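# Fold up a flat cardboard box blank with two arms

## Task

Raise both long side walls and the lid of the flattened cardboard blank so the box stands with its base lying flat on the table, then release it and pull the grippers away. The folded parts must stay up on their own once the robot has let go.

## Robot and tools

Robot: two arms, left_arm and right_arm, each ending in a two-finger gripper. One scene frame is shared by everything. Its origin sits on the table surface midway between the arms, +z is up, +x reaches out over the table, and left_arm is mounted on the +y side. The arm names do not correspond to the left or right of any picture. The fingers of a gripper point along its own +z axis and spread apart along its own y axis. The reported hand position is the point between the finger pads, just under 1 cm behind the tips. At long reach it can be somewhat wrong.

Pose row: every commanded pose is one flat list of 16 numbers covering both arms, even if only one arm should move. The order is left_arm x, y, z, qw, qx, qy, qz, opening, then the same eight for right_arm. x, y, z are an absolute target position in metres in the scene frame. The quaternion is an absolute orientation, w first. Opening runs from -1 (closed) to +1 (fully open, 0.087 m). It is a target, not an offset. For an arm that should stay still, resend exactly the position and quaternion from the last result before it stopped, plus the opening it should keep. To keep an orientation steady over several calls, keep sending the same quaternion rather than copying the reported one, which drifts.

Tool execute_actions, argument actions: a list with zero or one entry. An empty list only returns the current state. An entry with rows (1 to 15 pose rows) and optional steps (up to 15, default 15) runs that many control steps of 1/30 s. Each row is used for one step, and the last row repeats if there are fewer rows. An entry with only steps (up to 300) is a wait, counted from the previous result. The optional pictures flag (true/false) chooses whether camera images come back. A refused call sends nothing. A call is refused if any target lies more than 0.6 m from that arm's last reported position along any axis of its gripper.

Tool move, arguments target (one 16-number row as above) and speed (m/s, 0.002 to 0.5, default 0.25; turning is capped at twice that in rad/s). Both grippers follow straight lines from where they are to their targets, finishing together, in 0.5 to 10 s. Longer paths are cut off at 10 s before arriving. Rotation takes the shorter direction. The opening is sent at the beginning. Paths ignore obstacles and the other arm. Grippers lag, drift off the line, and can exceed the speed, mostly with an outstretched arm. Faster contact strikes harder, and aiming further beyond a contact pushes harder. The result adds a move: line with the ending (done, off_target, moving, held, fault) and any limits. If only one arm is named, the other finished fine. limits=paced means the sent pose was clipped. limits=held means a check blocked some steps, after which the arm can jump faster than the speed. Each gripper's distance to its target is also given.

Tool wait, argument seconds (0 to 10): lets the simulation run without new commands. Tool zoom_image, arguments camera (cam_low, cam_left_wrist or cam_right_wrist) and region [x0, y0, x1, y1] in pixels from the top-left corner, at most 504 by 504. It gives a closer look at that camera's latest image. Tool finished_scene, argument scene (the current scene's number): ends and grades the scene, irreversibly. Its result states success and gives the next task. Answering without any tool call also ends things.

Control behaviour: each step, the commanded pose is limited to within 70 mm and 16 degrees of the measured pose. The arm then follows by damped inverse kinematics, favouring position over orientation. Far targets need several actions. After an action the arm continues only to its last clipped pose, so read the result and command the remainder. Joint friction can leave the hand up to about 31 mm short, and requests smaller than that may not move it at all. Elbows stop just before fully straight. Joint ranges (rad): waist -2.618 to 3.054, shoulder 0.000 to 3.142, elbow 0.000 to 3.142, wrist pitch -1.571 to 1.571, wrist yaw -1.571 to 1.571, wrist roll -2.094 to 2.094.

Result lines: the state line left_arm: … | right_arm: … gives each gripper's position and quaternion. grip_measured is the measured finger opening on the command scale, and the last Joint positions value is the opening in metres. Readings may be about 1 mm off. To hold something, command roughly 0.02 below grip_measured; a smaller margin grips more gently. Pads push at most about 20 N, but a fast close can push harder. Hand target shows the pose each arm is currently driven toward. pose unreachable means the clearance check altered or blocked that arm's command. HELD marks steps where a command was not sent. FAULT stops an arm. MOTOR HOT warns from 75 °C. At 90 °C the arm halts 10 s, and at 100 °C it goes limp and falls; both show as OVER-TEMPERATURE FAULT. Holding loads heats motors, even while idle.

Cameras: cam_low (fixed), cam_left_wrist and cam_right_wrist, each 504x504, with calibration data supplied (intrinsics K, distortion, world-to-camera transform), accurate to within a few degrees and millimetres.

Avoid: knocking or placing anything off the table, arms colliding or pressing on each other, dropping or slamming the blank, hard shoves and jerky motion. Parts being held may be tugged briefly, and loose items nudged. Before finishing, make sure walls and lid stay upright unaided and the grippers are clear.

Each tool is called by a JSON object that holds its "fn" and its "kwargs".

## Session

{"fn": "execute_actions", "kwargs": {"actions": []}}

Scene clock: 0.00 s of 5900.00 s.
left_arm: end_effector_position=(+0.2172, +0.4739, +0.1628) grip_measured=+0.980 end_effector_quat_wxyz=(+0.288, -0.516, +0.742, +0.318) | right_arm: end_effector_position=(+0.1353, +0.0594, +0.3784) grip_measured=+0.998 end_effector_quat_wxyz=(-0.633, +0.736, -0.236, +0.041)
Joint positions: left_arm=[ 0.287  1.454  1.184 -0.744 -0.73  -0.593  0.087] | right_arm=[ 1.317  1.217  1.283 -0.264  0.101 -1.306  0.087]
Joint velocities: left_arm=[-0.002  0.002  0.002 -0.081 -0.051  0.037  0.   ] | right_arm=[ 0.002 -0.012 -0.007  0.007 -0.051  0.007 -0.   ]
Hand target (left_arm): +0.217, +0.474, +0.163; +0.288, -0.516, +0.742, +0.318
Hand target (right_arm): +0.135, +0.059, +0.378; -0.633, +0.736, -0.236, +0.041

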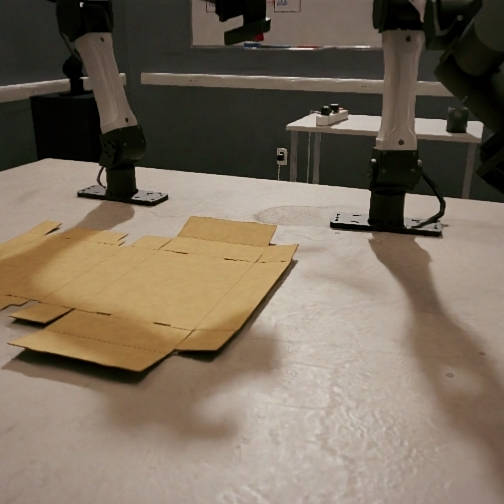

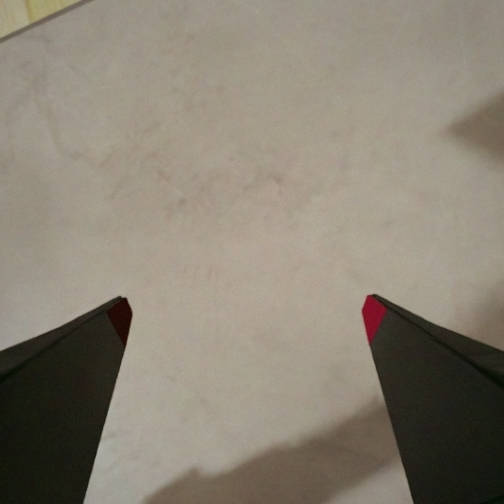

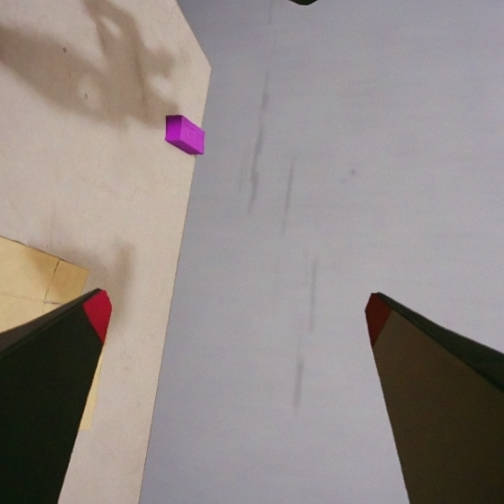

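{"fn": "move", "kwargs": {"target": [0.2172,0.4739,0.1628,0.288,-0.516,0.742,0.318,1, 0.27,-0.1,0.32,0,1,0,0,1]}}

Scene clock: 12.73 s of 5900.00 s.
left_arm: end_effector_position=(+0.2172, +0.4739, +0.1628) grip_measured=+0.980 end_effector_quat_wxyz=(+0.288, -0.516, +0.742, +0.318) | right_arm: end_effector_position=(+0.2676, -0.1022, +0.3289) grip_measured=+0.998 end_effector_quat_wxyz=(-0.151, +0.961, -0.149, +0.180)
Joint positions: left_arm=[ 0.287  1.454  1.184 -0.744 -0.73  -0.593  0.087] | right_arm=[ 0.793  1.652  2.111 -1.566  0.104 -2.083  0.087]
Joint velocities: left_arm=[-0.017  0.017  0.007  0.022 -0.022 -0.051  0.001] | right_arm=[ 0.022 -0.007 -0.007  0.037  0.037 -0.007 -0.001]
Hand target (left_arm): +0.217, +0.474, +0.163; +0.288, -0.516, +0.742, +0.318
Hand target (right_arm): +0.266, -0.101, +0.320; -0.135, +0.965, -0.140, +0.174
Off the commanded pose (left_arm): 0.000 m, 0 deg.
Off the commanded pose (right_arm): 0.009 m, 32 deg; orientation clipped at the last step of the last action.
joint sent to its limit (right arm) — the command would take joint 4 (wrist pitch) past its lower limit and joint 6 (wrist roll) past its lower limit, so those joints were sent only as far as their limits.
After step 90, 5.83 s passed at rest.
move: off_target (right_arm); limits=paced
camera_calibration (this result's frames):
cam_right_wrist: T_world_to_cam=[[0.210008, 0.917965, 0.336506, -0.0772041], [0.263841, -0.384622, 0.884564, -0.383607], [0.941427, -0.0969818, -0.322971, -0.0150583], [0, 0, 0, 1]] pos_world=[0.131601, -0.0781335, 0.360441]

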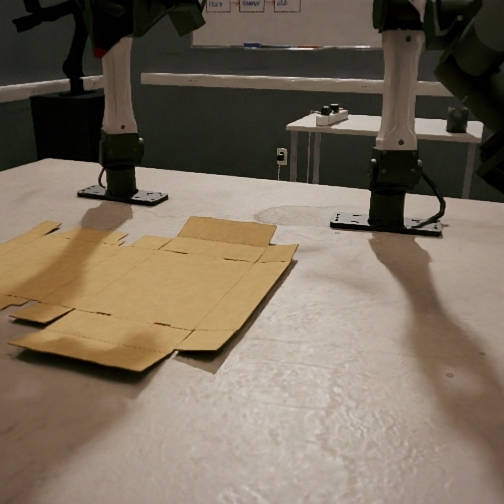

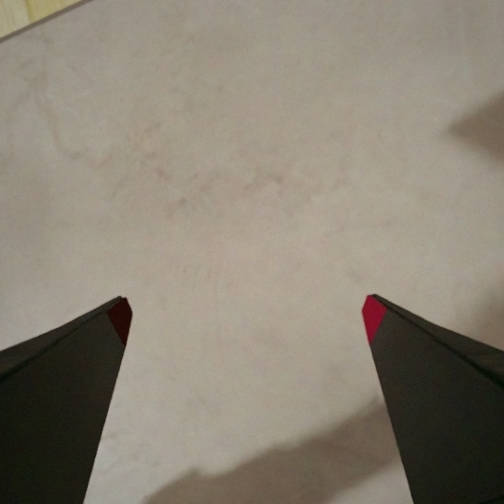

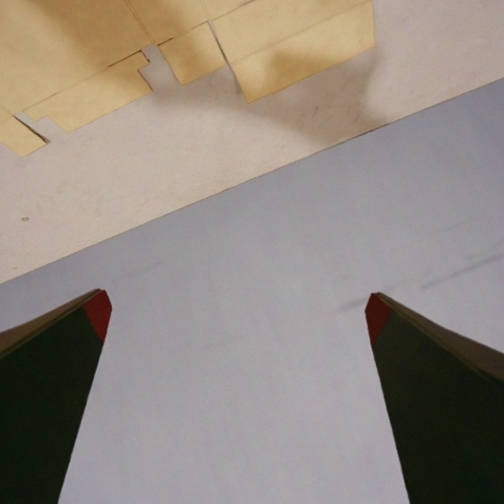

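{"fn": "move", "kwargs": {"target": [0.2172,0.4739,0.1628,0.288,-0.516,0.742,0.318,1, 0.28,-0.12,0.36,0.429,0,0.903,0,1]}}

Scene clock: 35.10 s of 5900.00 s.
left_arm: end_effector_position=(+0.2172, +0.4739, +0.1628) grip_measured=+0.980 end_effector_quat_wxyz=(+0.288, -0.516, +0.742, +0.318) | right_arm: end_effector_position=(+0.2762, -0.1193, +0.3584) grip_measured=+0.998 end_effector_quat_wxyz=(+0.428, -0.011, +0.903, +0.003)
Joint positions: left_arm=[ 0.287  1.454  1.184 -0.744 -0.73  -0.593  0.087] | right_arm=[ 0.803  1.697  2.262 -1.413  0.567  0.542  0.087]
Joint velocities: left_arm=[-0.012 -0.007 -0.002 -0.007 -0.037  0.037 -0.   ] | right_arm=[-0.012 -0.012 -0.007  0.007  0.051  0.066 -0.   ]
Hand target (left_arm): +0.217, +0.474, +0.163; +0.288, -0.516, +0.742, +0.318
Hand target (right_arm): +0.280, -0.120, +0.360; +0.430, -0.001, +0.903, +0.001
Off the commanded pose (left_arm): 0.000 m, 0 deg.
Off the commanded pose (right_arm): 0.004 m, 1 deg.
After step 90, 13.30 s passed at rest.
move: done
camera_calibration (this result's frames):
cam_right_wrist: T_world_to_cam=[[0.0374601, -0.999012, 0.0238973, -0.142202], [-0.999298, -0.037431, 0.00166676, 0.288134], [-0.000770619, -0.023943, -0.999713, 0.496198], [0, 0, 0, 1]] pos_world=[0.293641, -0.119396, 0.498974]

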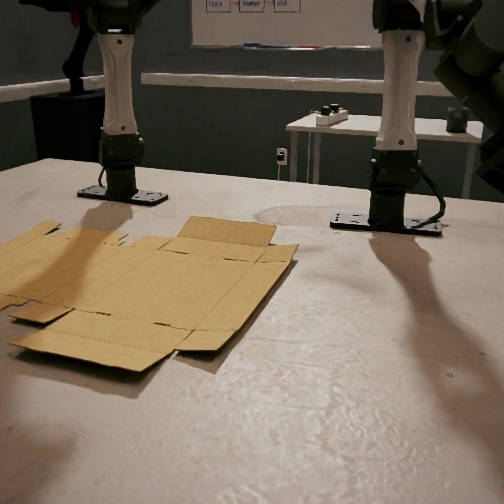

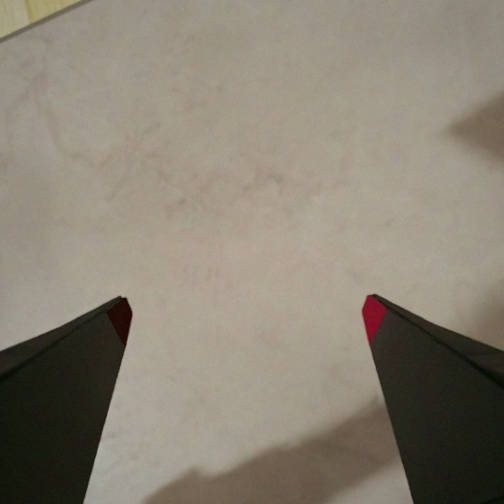

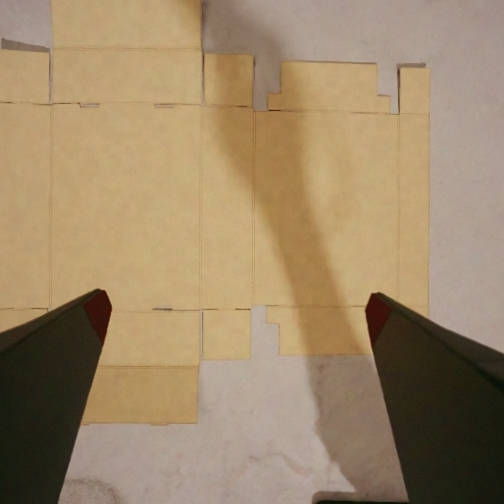

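{"fn": "move", "kwargs": {"target": [0.33,0.23,0.05,0.406,0.579,0.579,-0.406,-1, 0.33,0.0,0.05,0.13,0,0.99,0,-1]}}

{"fn": "zoom_image", "kwargs": {"camera": "cam_low", "region": [100,150,400,400]}}

Scene clock: 59.20 s of 5900.00 s.
left_arm: end_effector_position=(+0.3287, +0.2312, +0.0519) grip_measured=-1.000 end_effector_quat_wxyz=(+0.404, +0.557, +0.624, -0.371) | right_arm: end_effector_position=(+0.3285, +0.0014, +0.0499) grip_measured=-1.000 end_effector_quat_wxyz=(+0.129, -0.007, +0.992, -0.005)
Joint positions: left_arm=[ 0.208  2.229  1.595 -1.416  1.106  2.084  0.   ] | right_arm=[ 0.755  2.377  2.163 -1.168  0.179  0.705  0.   ]
Joint velocities: left_arm=[-0.022  0.012  0.002 -0.051 -0.051  0.051  0.   ] | right_arm=[-0.007 -0.012  0.002 -0.022 -0.095  0.051  0.   ]
Hand target (left_arm): +0.330, +0.230, +0.052; +0.400, +0.562, +0.621, -0.374
Hand target (right_arm): +0.334, +0.001, +0.053; +0.130, +0.003, +0.991, -0.000
Off the commanded pose (left_arm): 0.003 m, 7 deg.
Off the commanded pose (right_arm): 0.002 m, 1 deg.
joint sent to its limit (left arm) — the command would take joint 6 (wrist roll) past its upper limit, so that joint was sent only as far as its limit.
After step 90, 14.77 s passed at rest.
move: off_target (left_arm)
camera_calibration (this result's frames):
cam_left_wrist: T_world_to_cam=[[-0.995641, -0.0919197, 0.0158332, 0.346105], [-0.0924685, 0.950473, -0.296734, -0.150309], [0.0122267, -0.296905, -0.954829, 0.256105], [0, 0, 0, 1]] pos_world=[0.327566, 0.250717, 0.194455]
cam_right_wrist: T_world_to_cam=[[0.0373523, -0.999132, 0.0184254, -0.015936], [-0.809196, -0.0194225, 0.587217, 0.253736], [-0.58635, -0.0368437, -0.80922, 0.373559], [0, 0, 0, 1]] pos_world=[0.424954, 0.00276928, 0.153587]

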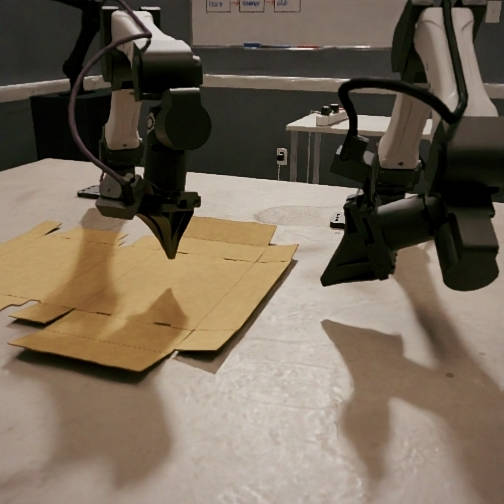

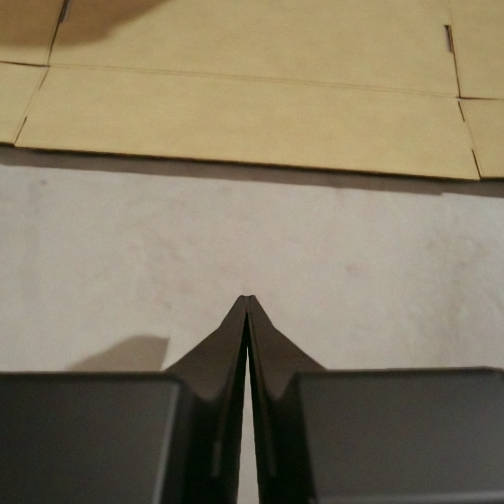

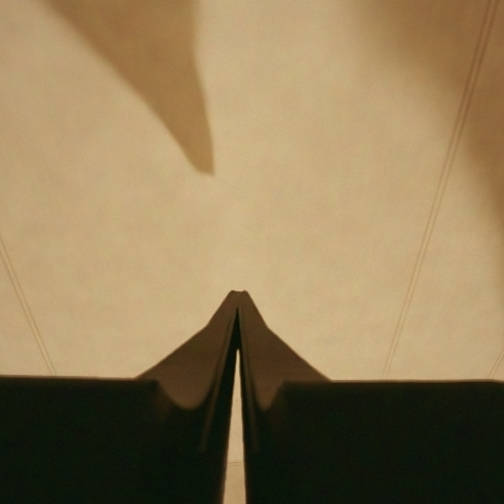

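Region (100, 150, 400, 400) of cam_low's 504x504 image, scaled by 1.680, with more detail than that image has.

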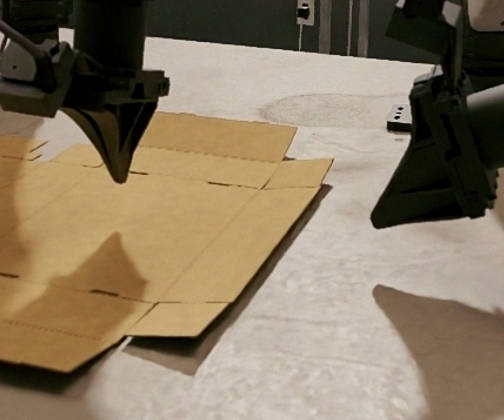

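{"fn": "move", "kwargs": {"target": [0.33,0.19,0.016,0,0,0.866,-0.5,-0.5, 0.33,0.0,0.0,0.13,0,0.99,0,-1], "speed": 0.08}}

{"fn": "zoom_image", "kwargs": {"camera": "cam_low", "region": [150,200,400,400]}}

Scene clock: 79.47 s of 5900.00 s.
left_arm: end_effector_position=(+0.3274, +0.1953, +0.0269) grip_measured=-0.500 end_effector_quat_wxyz=(+0.006, -0.011, +0.860, -0.510) | right_arm: end_effector_position=(+0.3294, +0.0024, +0.0178) grip_measured=-1.000 end_effector_quat_wxyz=(+0.135, -0.007, +0.991, +0.001)
Joint positions: left_arm=[ 0.114  2.426  1.751 -1.257  1.033  0.415  0.022] | right_arm=[ 0.755  2.37   2.022 -1.018  0.179  0.705  0.   ]
Joint velocities: left_arm=[-0.012 -0.002 -0.007  0.022 -0.037  0.037 -0.001] | right_arm=[-0.007 -0.002  0.012  0.022  0.022 -0.022  0.   ]
Hand target (left_arm): +0.330, +0.190, +0.016; -0.000, +0.000, +0.865, -0.501
Hand target (right_arm): +0.330, -0.000, +0.001; +0.130, -0.000, +0.992, -0.000
Off the commanded pose (left_arm): 0.012 m, 2 deg.
Off the commanded pose (right_arm): 0.018 m, 1 deg.
After step 90, 7.43 s passed at rest.
move: off_target (left_arm, right_arm)
camera_calibration (this result's frames):
cam_left_wrist: T_world_to_cam=[[0.00939239, -0.466933, 0.884243, 0.0627214], [-0.669039, 0.654265, 0.352597, 0.105422], [-0.743168, -0.594905, -0.306251, 0.509648], [0, 0, 0, 1]] pos_world=[0.448697, 0.263505, 0.0634477]
cam_right_wrist: T_world_to_cam=[[0.0373541, -0.999274, 0.0075381, -0.0141328], [-0.815811, -0.0261379, 0.577727, 0.275765], [-0.57711, -0.0277301, -0.816195, 0.345219], [0, 0, 0, 1]] pos_world=[0.42473, 0.00265834, 0.122556]

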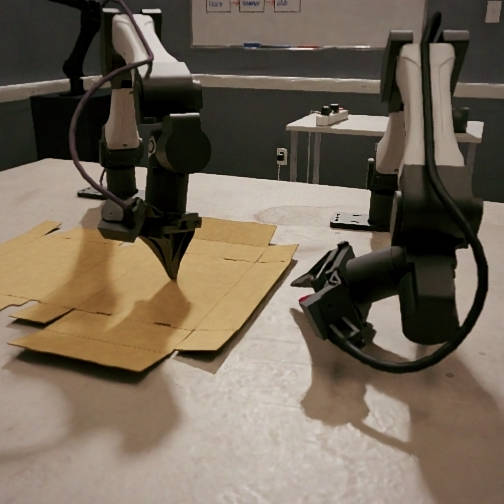

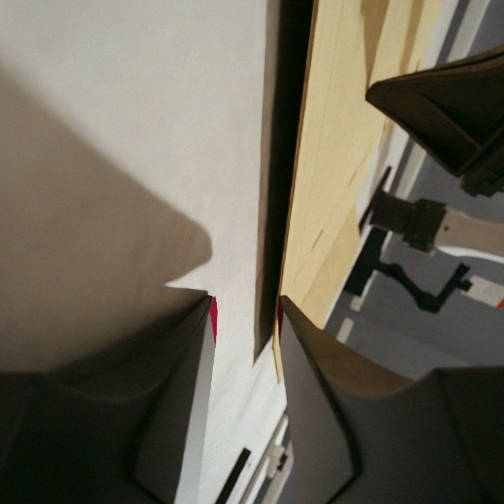

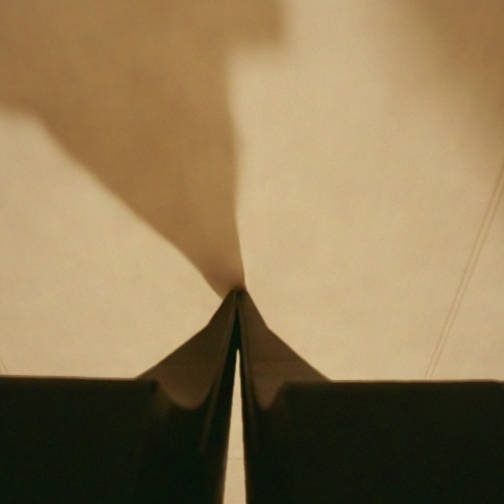

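Region (150, 200, 400, 400) of cam_low's 504x504 image, scaled by 2.016, with more detail than that image has; it fills the top 403 rows of this view, and the rest is white.

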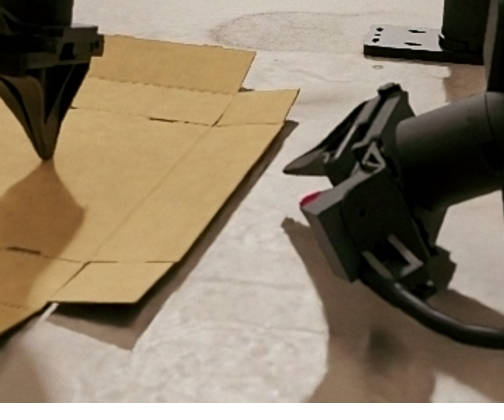

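{"fn": "move", "kwargs": {"target": [0.33,0.125,0.018,0,0,0.906,-0.423,-0.5, 0.33,0.0,0.005,0.13,0,0.99,0,-1], "speed": 0.04}}

{"fn": "zoom_image", "kwargs": {"camera": "cam_low", "region": [150,200,400,400]}}

Scene clock: 86.80 s of 5900.00 s.
left_arm: end_effector_position=(+0.3297, +0.1315, +0.0267) grip_measured=-0.500 end_effector_quat_wxyz=(-0.010, -0.013, +0.900, -0.436) | right_arm: end_effector_position=(+0.3295, +0.0024, +0.0185) grip_measured=-1.000 end_effector_quat_wxyz=(+0.136, -0.007, +0.991, +0.001)
Joint positions: left_arm=[-0.078  2.287  1.619 -0.966  0.902  0.043  0.022] | right_arm=[ 0.755  2.368  2.022 -1.018  0.179  0.705  0.   ]
Joint velocities: left_arm=[-0.022  0.002 -0.002  0.022  0.007 -0.037 -0.   ] | right_arm=[ 0.007 -0.022  0.012  0.081 -0.037 -0.022  0.   ]
Hand target (left_arm): +0.329, +0.125, +0.019; -0.002, +0.002, +0.905, -0.425
Hand target (right_arm): +0.330, -0.000, +0.005; +0.130, +0.000, +0.992, -0.000
Off the commanded pose (left_arm): 0.011 m, 3 deg.
Off the commanded pose (right_arm): 0.014 m, 1 deg.
After step 90, 1.57 s passed at rest.
move: off_target (left_arm, right_arm)
camera_calibration (this result's frames):
cam_left_wrist: T_world_to_cam=[[0.0296276, -0.608129, 0.793285, 0.0474535], [-0.647278, 0.593086, 0.478832, 0.146273], [-0.761678, -0.527662, -0.376057, 0.472564], [0, 0, 0, 1]] pos_world=[0.453215, 0.191459, 0.0700263]
cam_right_wrist: T_world_to_cam=[[0.037348, -0.999279, 0.00680128, -0.0140908], [-0.816301, -0.0265819, 0.577015, 0.27557], [-0.576418, -0.0271023, -0.816705, 0.345588], [0, 0, 0, 1]] pos_world=[0.424677, 0.00261074, 0.123331]

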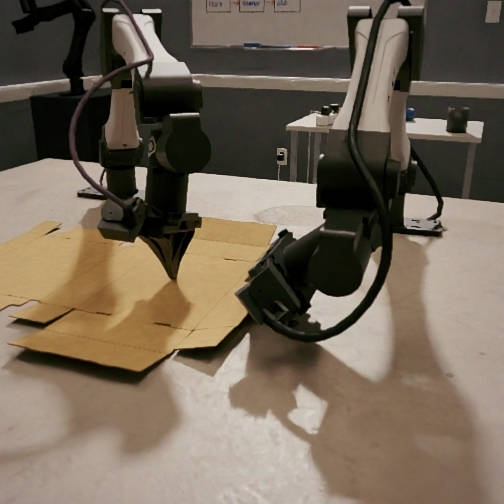

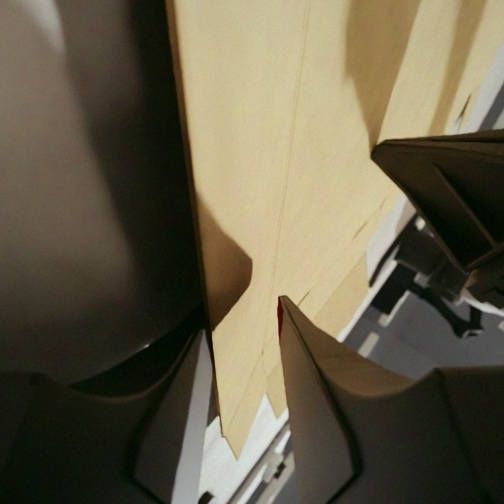

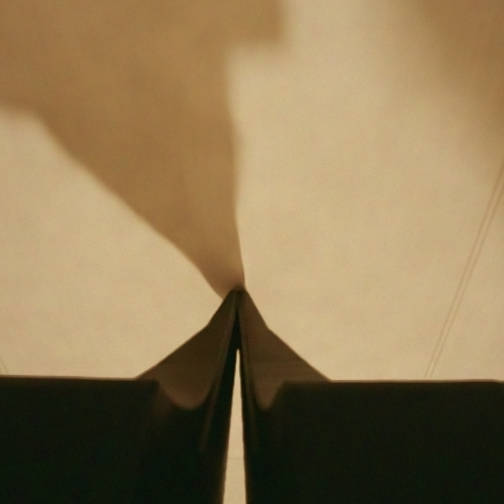

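Region (150, 200, 400, 400) of cam_low's 504x504 image, scaled by 2.016, with more detail than that image has; it fills the top 403 rows of this view, and the rest is white.

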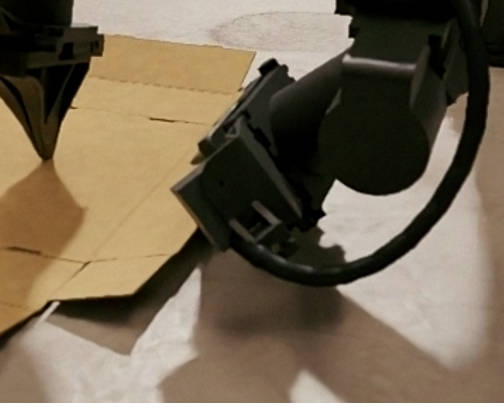

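{"fn": "move", "kwargs": {"target": [0.33,0.115,0.04,0,0,0.966,-0.259,-0.5, 0.30,-0.05,0.04,0.13,0,0.99,0,-1], "speed": 0.05}}

{"fn": "move", "kwargs": {"target": [0.33,0.115,0.04,0,0,0.966,-0.259,-0.5, 0.30,-0.05,0.005,0.13,0,0.99,0,-1], "speed": 0.05}}

{"fn": "move", "kwargs": {"target": [0.33,0.08,0.05,0,0,1,0,-0.5, 0.30,-0.05,0.005,0.13,0,0.99,0,-1], "speed": 0.04}}

Scene clock: 99.03 s of 5900.00 s.
left_arm: end_effector_position=(+0.3246, +0.1186, +0.0254) grip_measured=-0.500 end_effector_quat_wxyz=(-0.012, -0.003, +0.965, -0.261) | right_arm: end_effector_position=(+0.2964, -0.0468, +0.0331) grip_measured=-1.000 end_effector_quat_wxyz=(+0.124, -0.001, +0.992, -0.009)
Joint positions: left_arm=[-0.228  2.198  1.646 -0.981  0.528 -0.125  0.022] | right_arm=[ 0.72   2.141  1.704 -0.953  0.172  0.684  0.   ]
Joint velocities: left_arm=[ 0.007 -0.012 -0.012 -0.007 -0.022 -0.022 -0.   ] | right_arm=[-0.017 -0.007 -0.002  0.022  0.022 -0.051  0.   ]
Hand target (left_arm): +0.329, +0.114, +0.040; -0.001, +0.000, +0.965, -0.260
Hand target (right_arm): +0.299, -0.050, +0.039; +0.130, +0.000, +0.991, -0.000
Off the commanded pose (left_arm): 0.016 m, 1 deg.
Off the commanded pose (right_arm): 0.008 m, 1 deg.
After step 90, 5.17 s passed at rest.
move: off_target (left_arm)
camera_calibration (this result's frames):
cam_left_wrist: T_world_to_cam=[[0.00927236, -0.85638, 0.516263, 0.0839054], [-0.635007, 0.393779, 0.664608, 0.166198], [-0.772451, -0.333993, -0.540156, 0.44601], [0, 0, 0, 1]] pos_world=[0.44928, 0.155374, 0.0871416]
cam_right_wrist: T_world_to_cam=[[0.0244621, -0.999406, 0.0242896, -0.0589007], [-0.802493, -0.00514157, 0.59664, 0.235113], [-0.596161, -0.0340873, -0.802141, 0.342237], [0, 0, 0, 1]] pos_world=[0.394145, -0.0459909, 0.135675]

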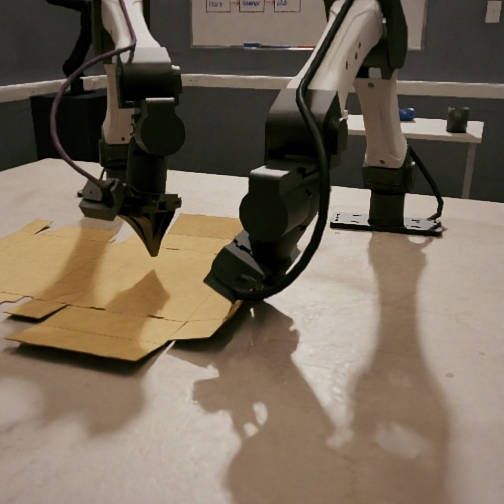

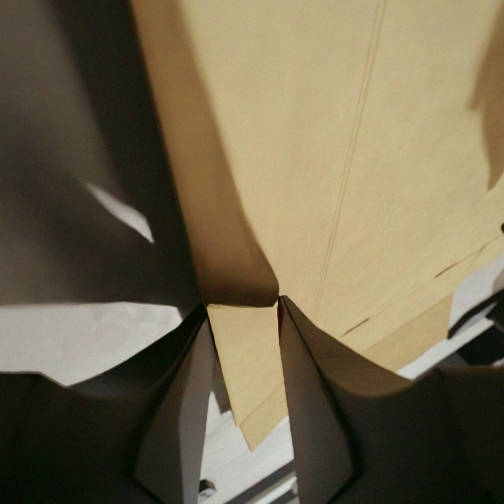

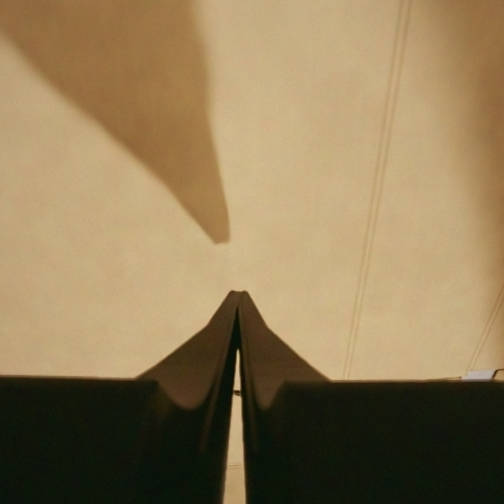

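Scene clock: 99.83 s of 5900.00 s.
left_arm: end_effector_position=(+0.3246, +0.1189, +0.0252) grip_measured=-0.500 end_effector_quat_wxyz=(-0.013, -0.003, +0.965, -0.260) | right_arm: end_effector_position=(+0.2955, -0.0475, +0.0166) grip_measured=-1.000 end_effector_quat_wxyz=(+0.128, -0.004, +0.992, -0.005)
Joint positions: left_arm=[-0.228  2.198  1.646 -0.981  0.526 -0.126  0.022] | right_arm=[ 0.72   2.141  1.635 -0.873  0.171  0.677  0.   ]
Joint velocities: left_arm=[-0.002  0.012 -0.012 -0.066 -0.022 -0.037 -0.001] | right_arm=[ 0.027 -0.017 -0.007  0.066  0.007  0.022  0.   ]
Hand target (left_arm): +0.329, +0.115, +0.040; +0.000, +0.000, +0.966, -0.259
Hand target (right_arm): +0.300, -0.050, +0.005; +0.130, -0.000, +0.992, -0.000
Off the commanded pose (left_arm): 0.016 m, 2 deg.
Off the commanded pose (right_arm): 0.013 m, 1 deg.
move: off_target (left_arm, right_arm)
camera_calibration (this result's frames):
cam_left_wrist: T_world_to_cam=[[0.0109382, -0.857577, 0.51424, 0.0838956], [-0.634961, 0.391324, 0.666101, 0.166408], [-0.772467, -0.333808, -0.540247, 0.445973], [0, 0, 0, 1]] pos_world=[0.449245, 0.155697, 0.0869484]
cam_right_wrist: T_world_to_cam=[[0.0312227, -0.99936, 0.0174454, -0.0610543], [-0.807153, -0.0149156, 0.590153, 0.245304], [-0.589516, -0.0325072, -0.807103, 0.32656], [0, 0, 0, 1]] pos_world=[0.392416, -0.0467409, 0.119866]

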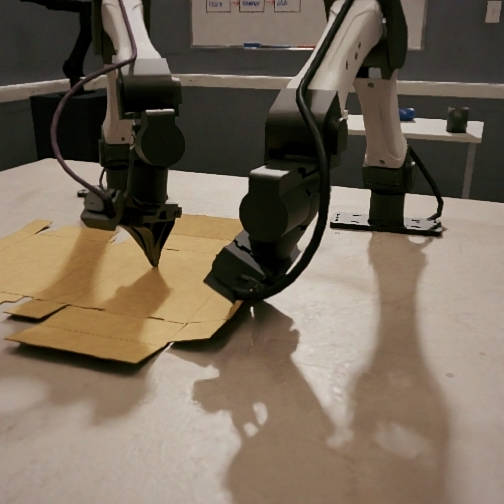

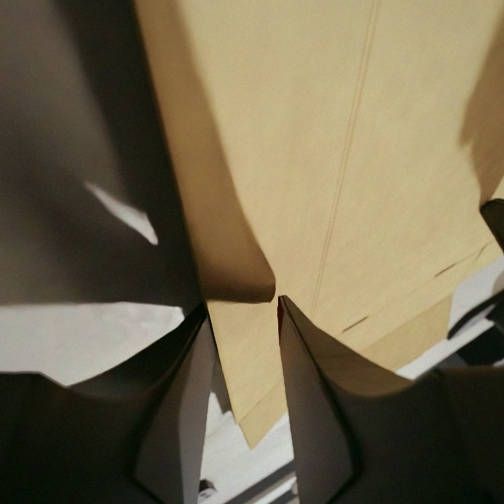

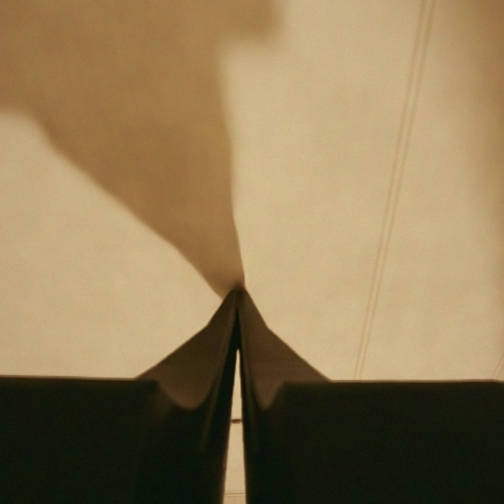

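Scene clock: 106.67 s of 5900.00 s.
left_arm: end_effector_position=(+0.3301, +0.0991, +0.0487) grip_measured=-0.500 end_effector_quat_wxyz=(+0.002, -0.003, +1.000, +0.018) | right_arm: end_effector_position=(+0.2973, -0.0506, +0.0166) grip_measured=-1.000 end_effector_quat_wxyz=(+0.129, -0.003, +0.992, -0.009)
Joint positions: left_arm=[-0.486  2.294  2.001 -1.288 -0.035 -0.372  0.022] | right_arm=[ 0.715  2.141  1.635 -0.876  0.179  0.673  0.   ]
Joint velocities: left_arm=[-0.002  0.007 -0.002  0.051 -0.007  0.007 -0.   ] | right_arm=[ 0.002  0.027 -0.007 -0.051  0.066 -0.066  0.   ]
Hand target (left_arm): +0.328, +0.080, +0.050; -0.001, +0.000, +1.000, -0.002
Hand target (right_arm): +0.300, -0.050, +0.005; +0.130, +0.000, +0.992, -0.001
Off the commanded pose (left_arm): 0.019 m, 2 deg.
Off the commanded pose (right_arm): 0.012 m, 1 deg.
move: off_target (left_arm, right_arm)
camera_calibration (this result's frames):
cam_left_wrist: T_world_to_cam=[[0.00260322, -0.999741, -0.0225882, 0.0977737], [-0.655025, -0.0187726, 0.755374, 0.204964], [-0.755602, 0.0128294, -0.654905, 0.421936], [0, 0, 0, 1]] pos_world=[0.452818, 0.0961829, 0.123712]
cam_right_wrist: T_world_to_cam=[[0.0284432, -0.999265, 0.0257069, -0.0635995], [-0.808965, -0.00790476, 0.587803, 0.247601], [-0.587168, -0.0375149, -0.808595, 0.326565], [0, 0, 0, 1]] pos_world=[0.393858, -0.0493444, 0.120153]

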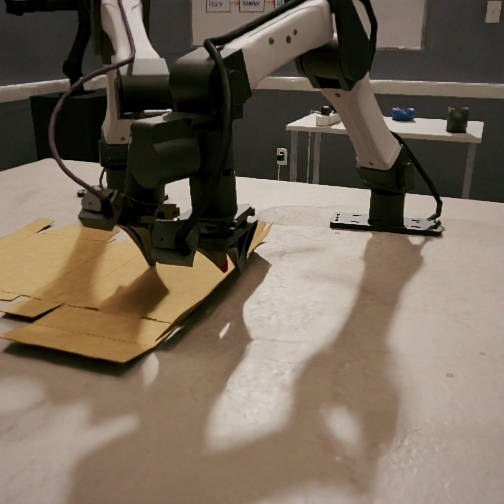

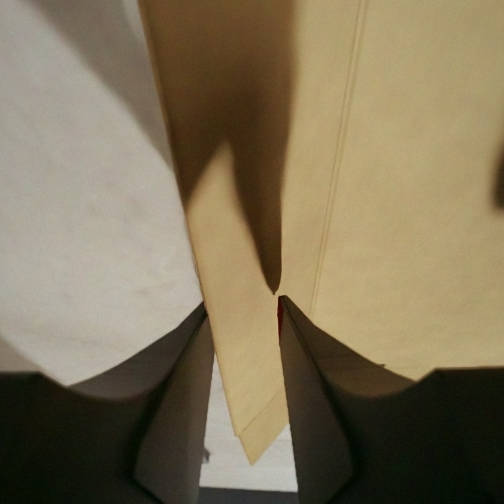

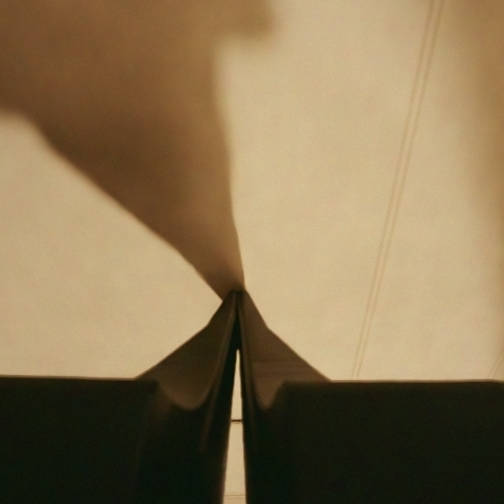

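{"fn": "move", "kwargs": {"target": [0.33,0.08,0.05,0,0,1,0,0.5, 0.30,-0.05,0.005,0.13,0,0.99,0,-1], "speed": 0.04}}

{"fn": "move", "kwargs": {"target": [0.33,0.08,0.012,0,0,1,0,0.5, 0.30,-0.05,0.005,0.13,0,0.99,0,-1], "speed": 0.03}}

Scene clock: 117.57 s of 5900.00 s.
left_arm: end_effector_position=(+0.3280, +0.0867, +0.0494) grip_measured=+0.500 end_effector_quat_wxyz=(-0.000, +0.001, +1.000, +0.004) | right_arm: end_effector_position=(+0.2973, -0.0507, +0.0166) grip_measured=-1.000 end_effector_quat_wxyz=(+0.129, -0.003, +0.992, -0.009)
Joint positions: left_arm=[-0.503  2.3    2.014 -1.289 -0.007 -0.382  0.066] | right_arm=[ 0.715  2.141  1.635 -0.876  0.179  0.673  0.   ]
Joint velocities: left_arm=[ 0.007  0.022 -0.012 -0.037  0.066  0.007 -0.   ] | right_arm=[-0.012 -0.017  0.002  0.051 -0.007  0.037  0.   ]
Hand target (left_arm): +0.330, +0.080, +0.050; -0.000, +0.000, +1.000, -0.000
Hand target (right_arm): +0.300, -0.050, +0.005; +0.130, -0.000, +0.992, -0.001
Off the commanded pose (left_arm): 0.007 m, 0 deg.
Off the commanded pose (right_arm): 0.012 m, 1 deg.
After step 90, 7.07 s passed at rest.
move: off_target (right_arm)
camera_calibration (this result's frames):
cam_left_wrist: T_world_to_cam=[[-0.00449578, -0.999973, 0.00579192, 0.086294], [-0.651437, 0.00732306, 0.758667, 0.199236], [-0.758689, -0.000362269, -0.651452, 0.423037], [0, 0, 0, 1]] pos_world=[0.451132, 0.0849859, 0.123935]
cam_right_wrist: T_world_to_cam=[[0.0283651, -0.999259, 0.0260007, -0.0636342], [-0.809107, -0.00767783, 0.587611, 0.247691], [-0.586976, -0.037705, -0.808726, 0.326525], [0, 0, 0, 1]] pos_world=[0.393876, -0.0493737, 0.120178]

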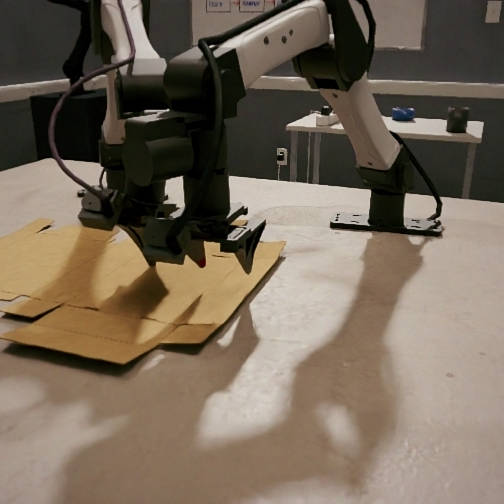

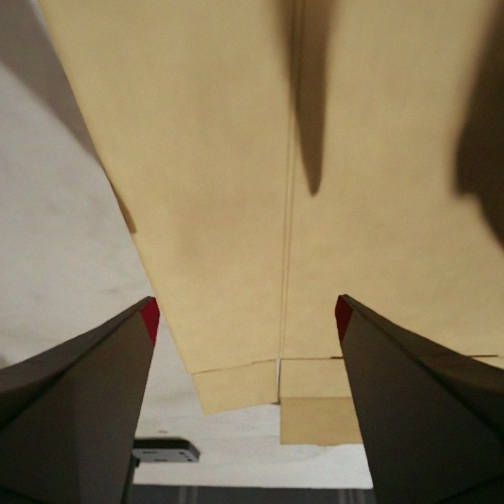

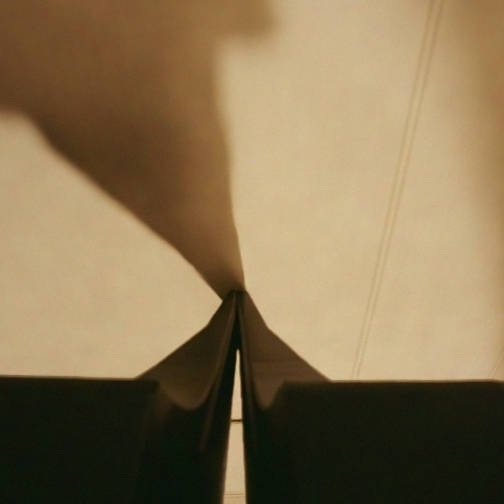

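Scene clock: 119.07 s of 5900.00 s.
left_arm: end_effector_position=(+0.3314, +0.0853, +0.0229) grip_measured=+0.500 end_effector_quat_wxyz=(+0.001, +0.001, +1.000, +0.003) | right_arm: end_effector_position=(+0.2973, -0.0507, +0.0166) grip_measured=-1.000 end_effector_quat_wxyz=(+0.129, -0.003, +0.992, -0.009)
Joint positions: left_arm=[-0.503  2.324  1.95  -1.197 -0.007 -0.382  0.066] | right_arm=[ 0.715  2.141  1.635 -0.876  0.179  0.673  0.   ]
Joint velocities: left_arm=[ 0.017 -0.012  0.007  0.037  0.022 -0.066 -0.001] | right_arm=[-0.002 -0.022  0.007 -0.022 -0.007 -0.051  0.   ]
Hand target (left_arm): +0.331, +0.080, +0.012; -0.000, +0.000, +1.000, +0.000
Hand target (right_arm): +0.300, -0.050, +0.005; +0.130, -0.000, +0.992, -0.001
Off the commanded pose (left_arm): 0.012 m, 0 deg.
Off the commanded pose (right_arm): 0.012 m, 1 deg.
move: off_target (left_arm, right_arm)
camera_calibration (this result's frames):
cam_left_wrist: T_world_to_cam=[[-0.00452134, -0.999963, 0.00734447, 0.0850641], [-0.654384, 0.00851227, 0.756114, 0.222505], [-0.756149, -0.00138746, -0.654398, 0.407657], [0, 0, 0, 1]] pos_world=[0.454238, 0.0837325, 0.0979062]
cam_right_wrist: T_world_to_cam=[[0.0283651, -0.999259, 0.0260007, -0.0636342], [-0.809107, -0.00767783, 0.587611, 0.247691], [-0.586976, -0.037705, -0.808726, 0.326525], [0, 0, 0, 1]] pos_world=[0.393876, -0.0493737, 0.120178]

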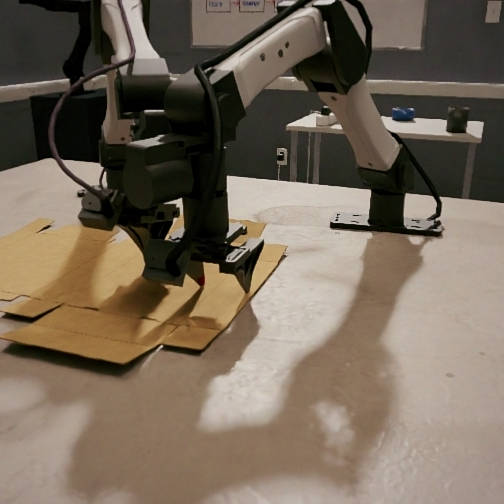

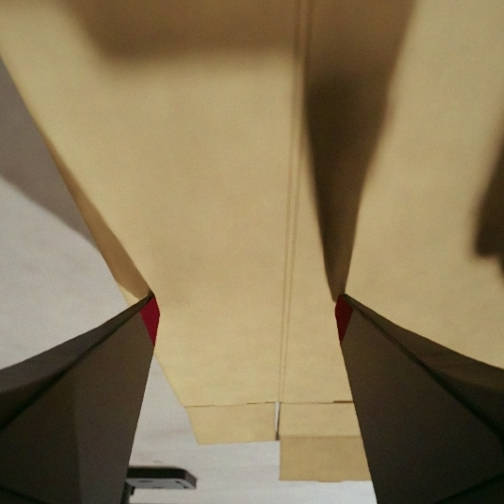

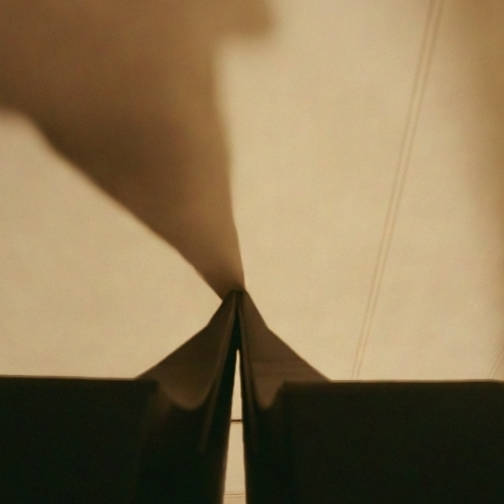

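{"fn": "move", "kwargs": {"target": [0.28,0.17,0.07,0,0,0.906,-0.423,-0.5, 0.40,0.03,0.06,0,0,0.94,0.34,-1], "speed": 0.1}}

{"fn": "move", "kwargs": {"target": [0.28,0.17,0.018,0,0,0.906,-0.423,-0.5, 0.40,0.04,0.0,0,0,0.94,0.34,-1], "speed": 0.05}}

{"fn": "move", "kwargs": {"target": [0.28,0.095,0.018,0,0,0.906,-0.423,-0.5, 0.40,0.04,0.0,0,0,0.94,0.34,-1], "speed": 0.04}}

Scene clock: 131.80 s of 5900.00 s.
left_arm: end_effector_position=(+0.2894, +0.1705, +0.0708) grip_measured=-0.500 end_effector_quat_wxyz=(+0.017, +0.008, +0.910, -0.413) | right_arm: end_effector_position=(+0.3976, +0.0311, +0.0608) grip_measured=-1.000 end_effector_quat_wxyz=(-0.001, -0.001, +0.942, +0.336)
Joint positions: left_arm=[ 0.014  2.069  1.489 -1.106  0.847  0.203  0.022] | right_arm=[ 0.486  2.616  2.456 -1.059 -0.601  0.576  0.   ]
Joint velocities: left_arm=[-0.002 -0.002 -0.002 -0.022 -0.037  0.037  0.001] | right_arm=[-0.007  0.002  0.012 -0.066 -0.007  0.007  0.   ]
Hand target (left_arm): +0.282, +0.171, +0.069; +0.003, +0.000, +0.908, -0.420
Hand target (right_arm): +0.402, +0.028, +0.063; +0.001, -0.001, +0.940, +0.340
Off the commanded pose (left_arm): 0.009 m, 2 deg.
Off the commanded pose (right_arm): 0.003 m, 1 deg.
After step 90, 4.83 s passed at rest.
move: done
camera_calibration (this result's frames):
cam_left_wrist: T_world_to_cam=[[-0.0307367, -0.647721, 0.761257, 0.0638774], [-0.669356, 0.578958, 0.465585, 0.0857289], [-0.742305, -0.495242, -0.451352, 0.473127], [0, 0, 0, 1]] pos_world=[0.410551, 0.226053, 0.125005]
cam_right_wrist: T_world_to_cam=[[0.0259246, -0.774197, -0.632413, 0.0481087], [-0.630277, -0.503702, 0.590792, 0.247582], [-0.775937, 0.38328, -0.501017, 0.467564], [0, 0, 0, 1]] pos_world=[0.517598, -0.0172546, 0.118413]

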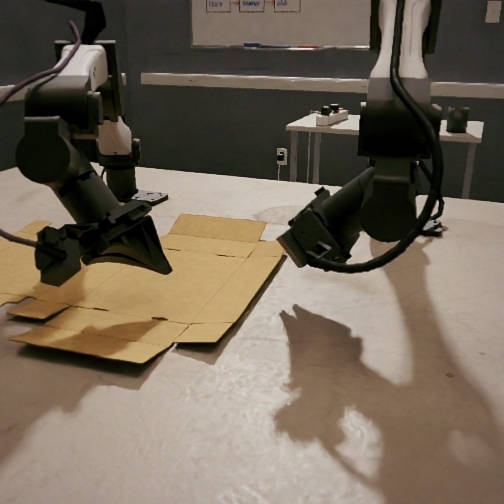

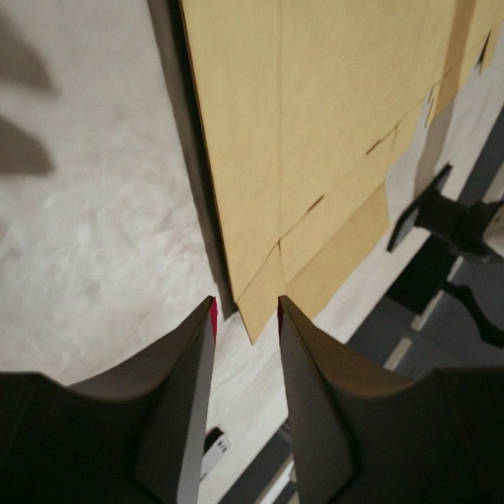

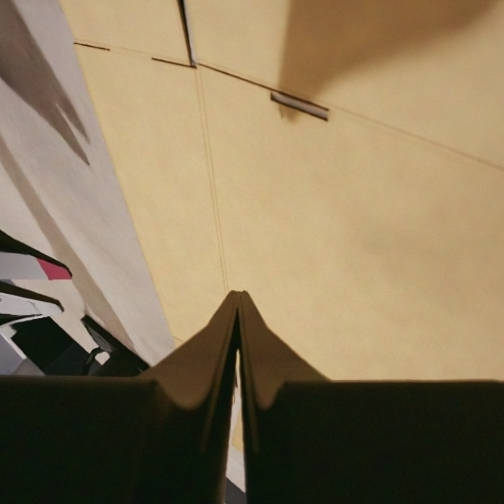

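Scene clock: 133.33 s of 5900.00 s.
left_arm: end_effector_position=(+0.2822, +0.1686, +0.0256) grip_measured=-0.500 end_effector_quat_wxyz=(-0.003, -0.000, +0.908, -0.420) | right_arm: end_effector_position=(+0.4037, +0.0382, +0.0207) grip_measured=-1.000 end_effector_quat_wxyz=(+0.005, -0.003, +0.936, +0.352)
Joint positions: left_arm=[ 0.014  2.15   1.404 -0.986  0.855  0.207  0.022] | right_arm=[ 0.487  2.638  2.323 -0.871 -0.623  0.587  0.   ]
Joint velocities: left_arm=[ 0.012 -0.007  0.002  0.051 -0.007 -0.007  0.   ] | right_arm=[ 0.012  0.007 -0.002 -0.007 -0.066  0.022  0.   ]
Hand target (left_arm): +0.281, +0.170, +0.018; -0.000, -0.000, +0.906, -0.423
Hand target (right_arm): +0.400, +0.040, +0.000; -0.001, -0.000, +0.941, +0.340
Off the commanded pose (left_arm): 0.008 m, 1 deg.
Off the commanded pose (right_arm): 0.021 m, 2 deg.
move: off_target (right_arm)
camera_calibration (this result's frames):
cam_left_wrist: T_world_to_cam=[[0.000406028, -0.637, 0.770864, 0.0860374], [-0.64868, 0.586507, 0.484999, 0.0954431], [-0.761061, -0.500241, -0.412971, 0.451638], [0, 0, 0, 1]] pos_world=[0.405601, 0.224756, 0.0739004]
cam_right_wrist: T_world_to_cam=[[0.0345551, -0.752838, -0.657298, 0.0243111], [-0.637343, -0.523196, 0.565738, 0.282844], [-0.769805, 0.399375, -0.497895, 0.446315], [0, 0, 0, 1]] pos_world=[0.523004, -0.011962, 0.0781822]

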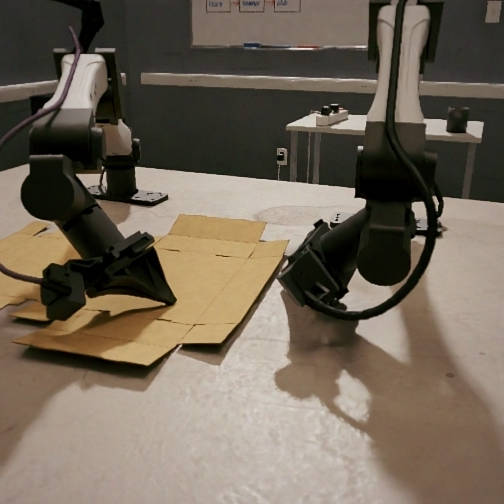

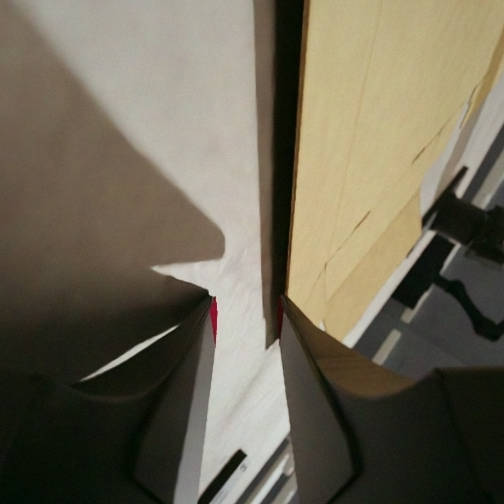

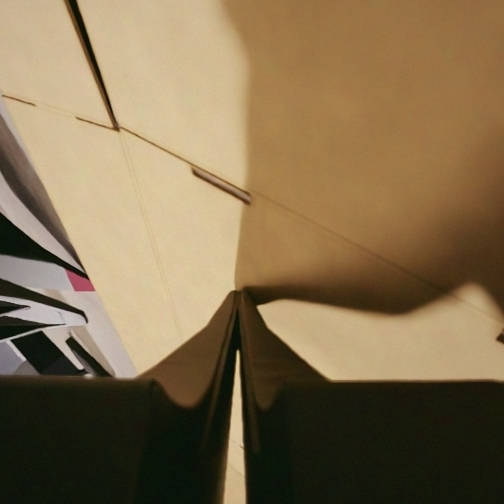

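Scene clock: 135.50 s of 5900.00 s.
left_arm: end_effector_position=(+0.2811, +0.1042, +0.0252) grip_measured=-0.500 end_effector_quat_wxyz=(-0.011, -0.016, +0.904, -0.427) | right_arm: end_effector_position=(+0.4049, +0.0390, +0.0211) grip_measured=-1.000 end_effector_quat_wxyz=(+0.008, -0.004, +0.935, +0.353)
Joint positions: left_arm=[-0.152  2.097  1.302 -0.747  0.883 -0.083  0.022] | right_arm=[ 0.487  2.638  2.323 -0.864 -0.624  0.587  0.   ]
Joint velocities: left_arm=[ 0.022 -0.012 -0.002  0.037  0.037 -0.095  0.001] | right_arm=[-0.012 -0.012 -0.007  0.095 -0.066 -0.037  0.   ]
Hand target (left_arm): +0.279, +0.095, +0.019; -0.002, +0.001, +0.905, -0.425
Hand target (right_arm): +0.400, +0.040, +0.000; -0.000, -0.000, +0.940, +0.340
Off the commanded pose (left_arm): 0.012 m, 2 deg.
Off the commanded pose (right_arm): 0.022 m, 2 deg.
move: off_target (left_arm, right_arm)
camera_calibration (this result's frames):
cam_left_wrist: T_world_to_cam=[[0.0367808, -0.623671, 0.780821, 0.0334095], [-0.647361, 0.580371, 0.494058, 0.132715], [-0.761295, -0.523645, -0.382394, 0.420093], [0, 0, 0, 1]] pos_world=[0.4045, 0.163793, 0.0689854]
cam_right_wrist: T_world_to_cam=[[0.0388209, -0.750256, -0.660007, 0.0233167], [-0.640651, -0.525578, 0.559762, 0.285333], [-0.76685, 0.401104, -0.501056, 0.445972], [0, 0, 0, 1]] pos_world=[0.523887, -0.011423, 0.0791273]

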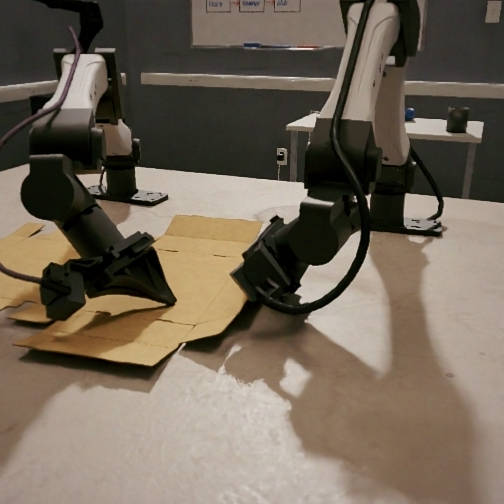

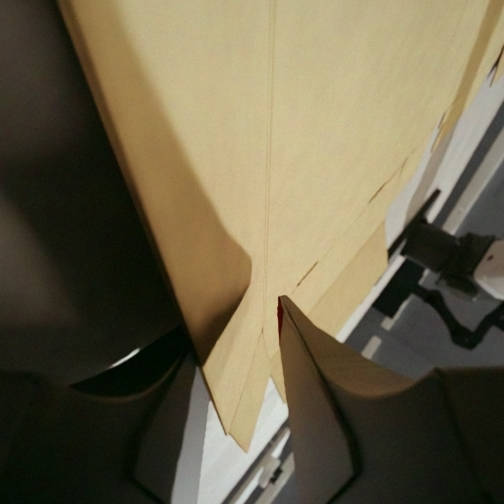

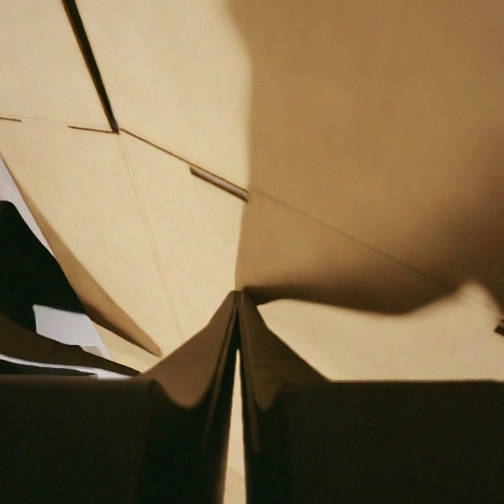

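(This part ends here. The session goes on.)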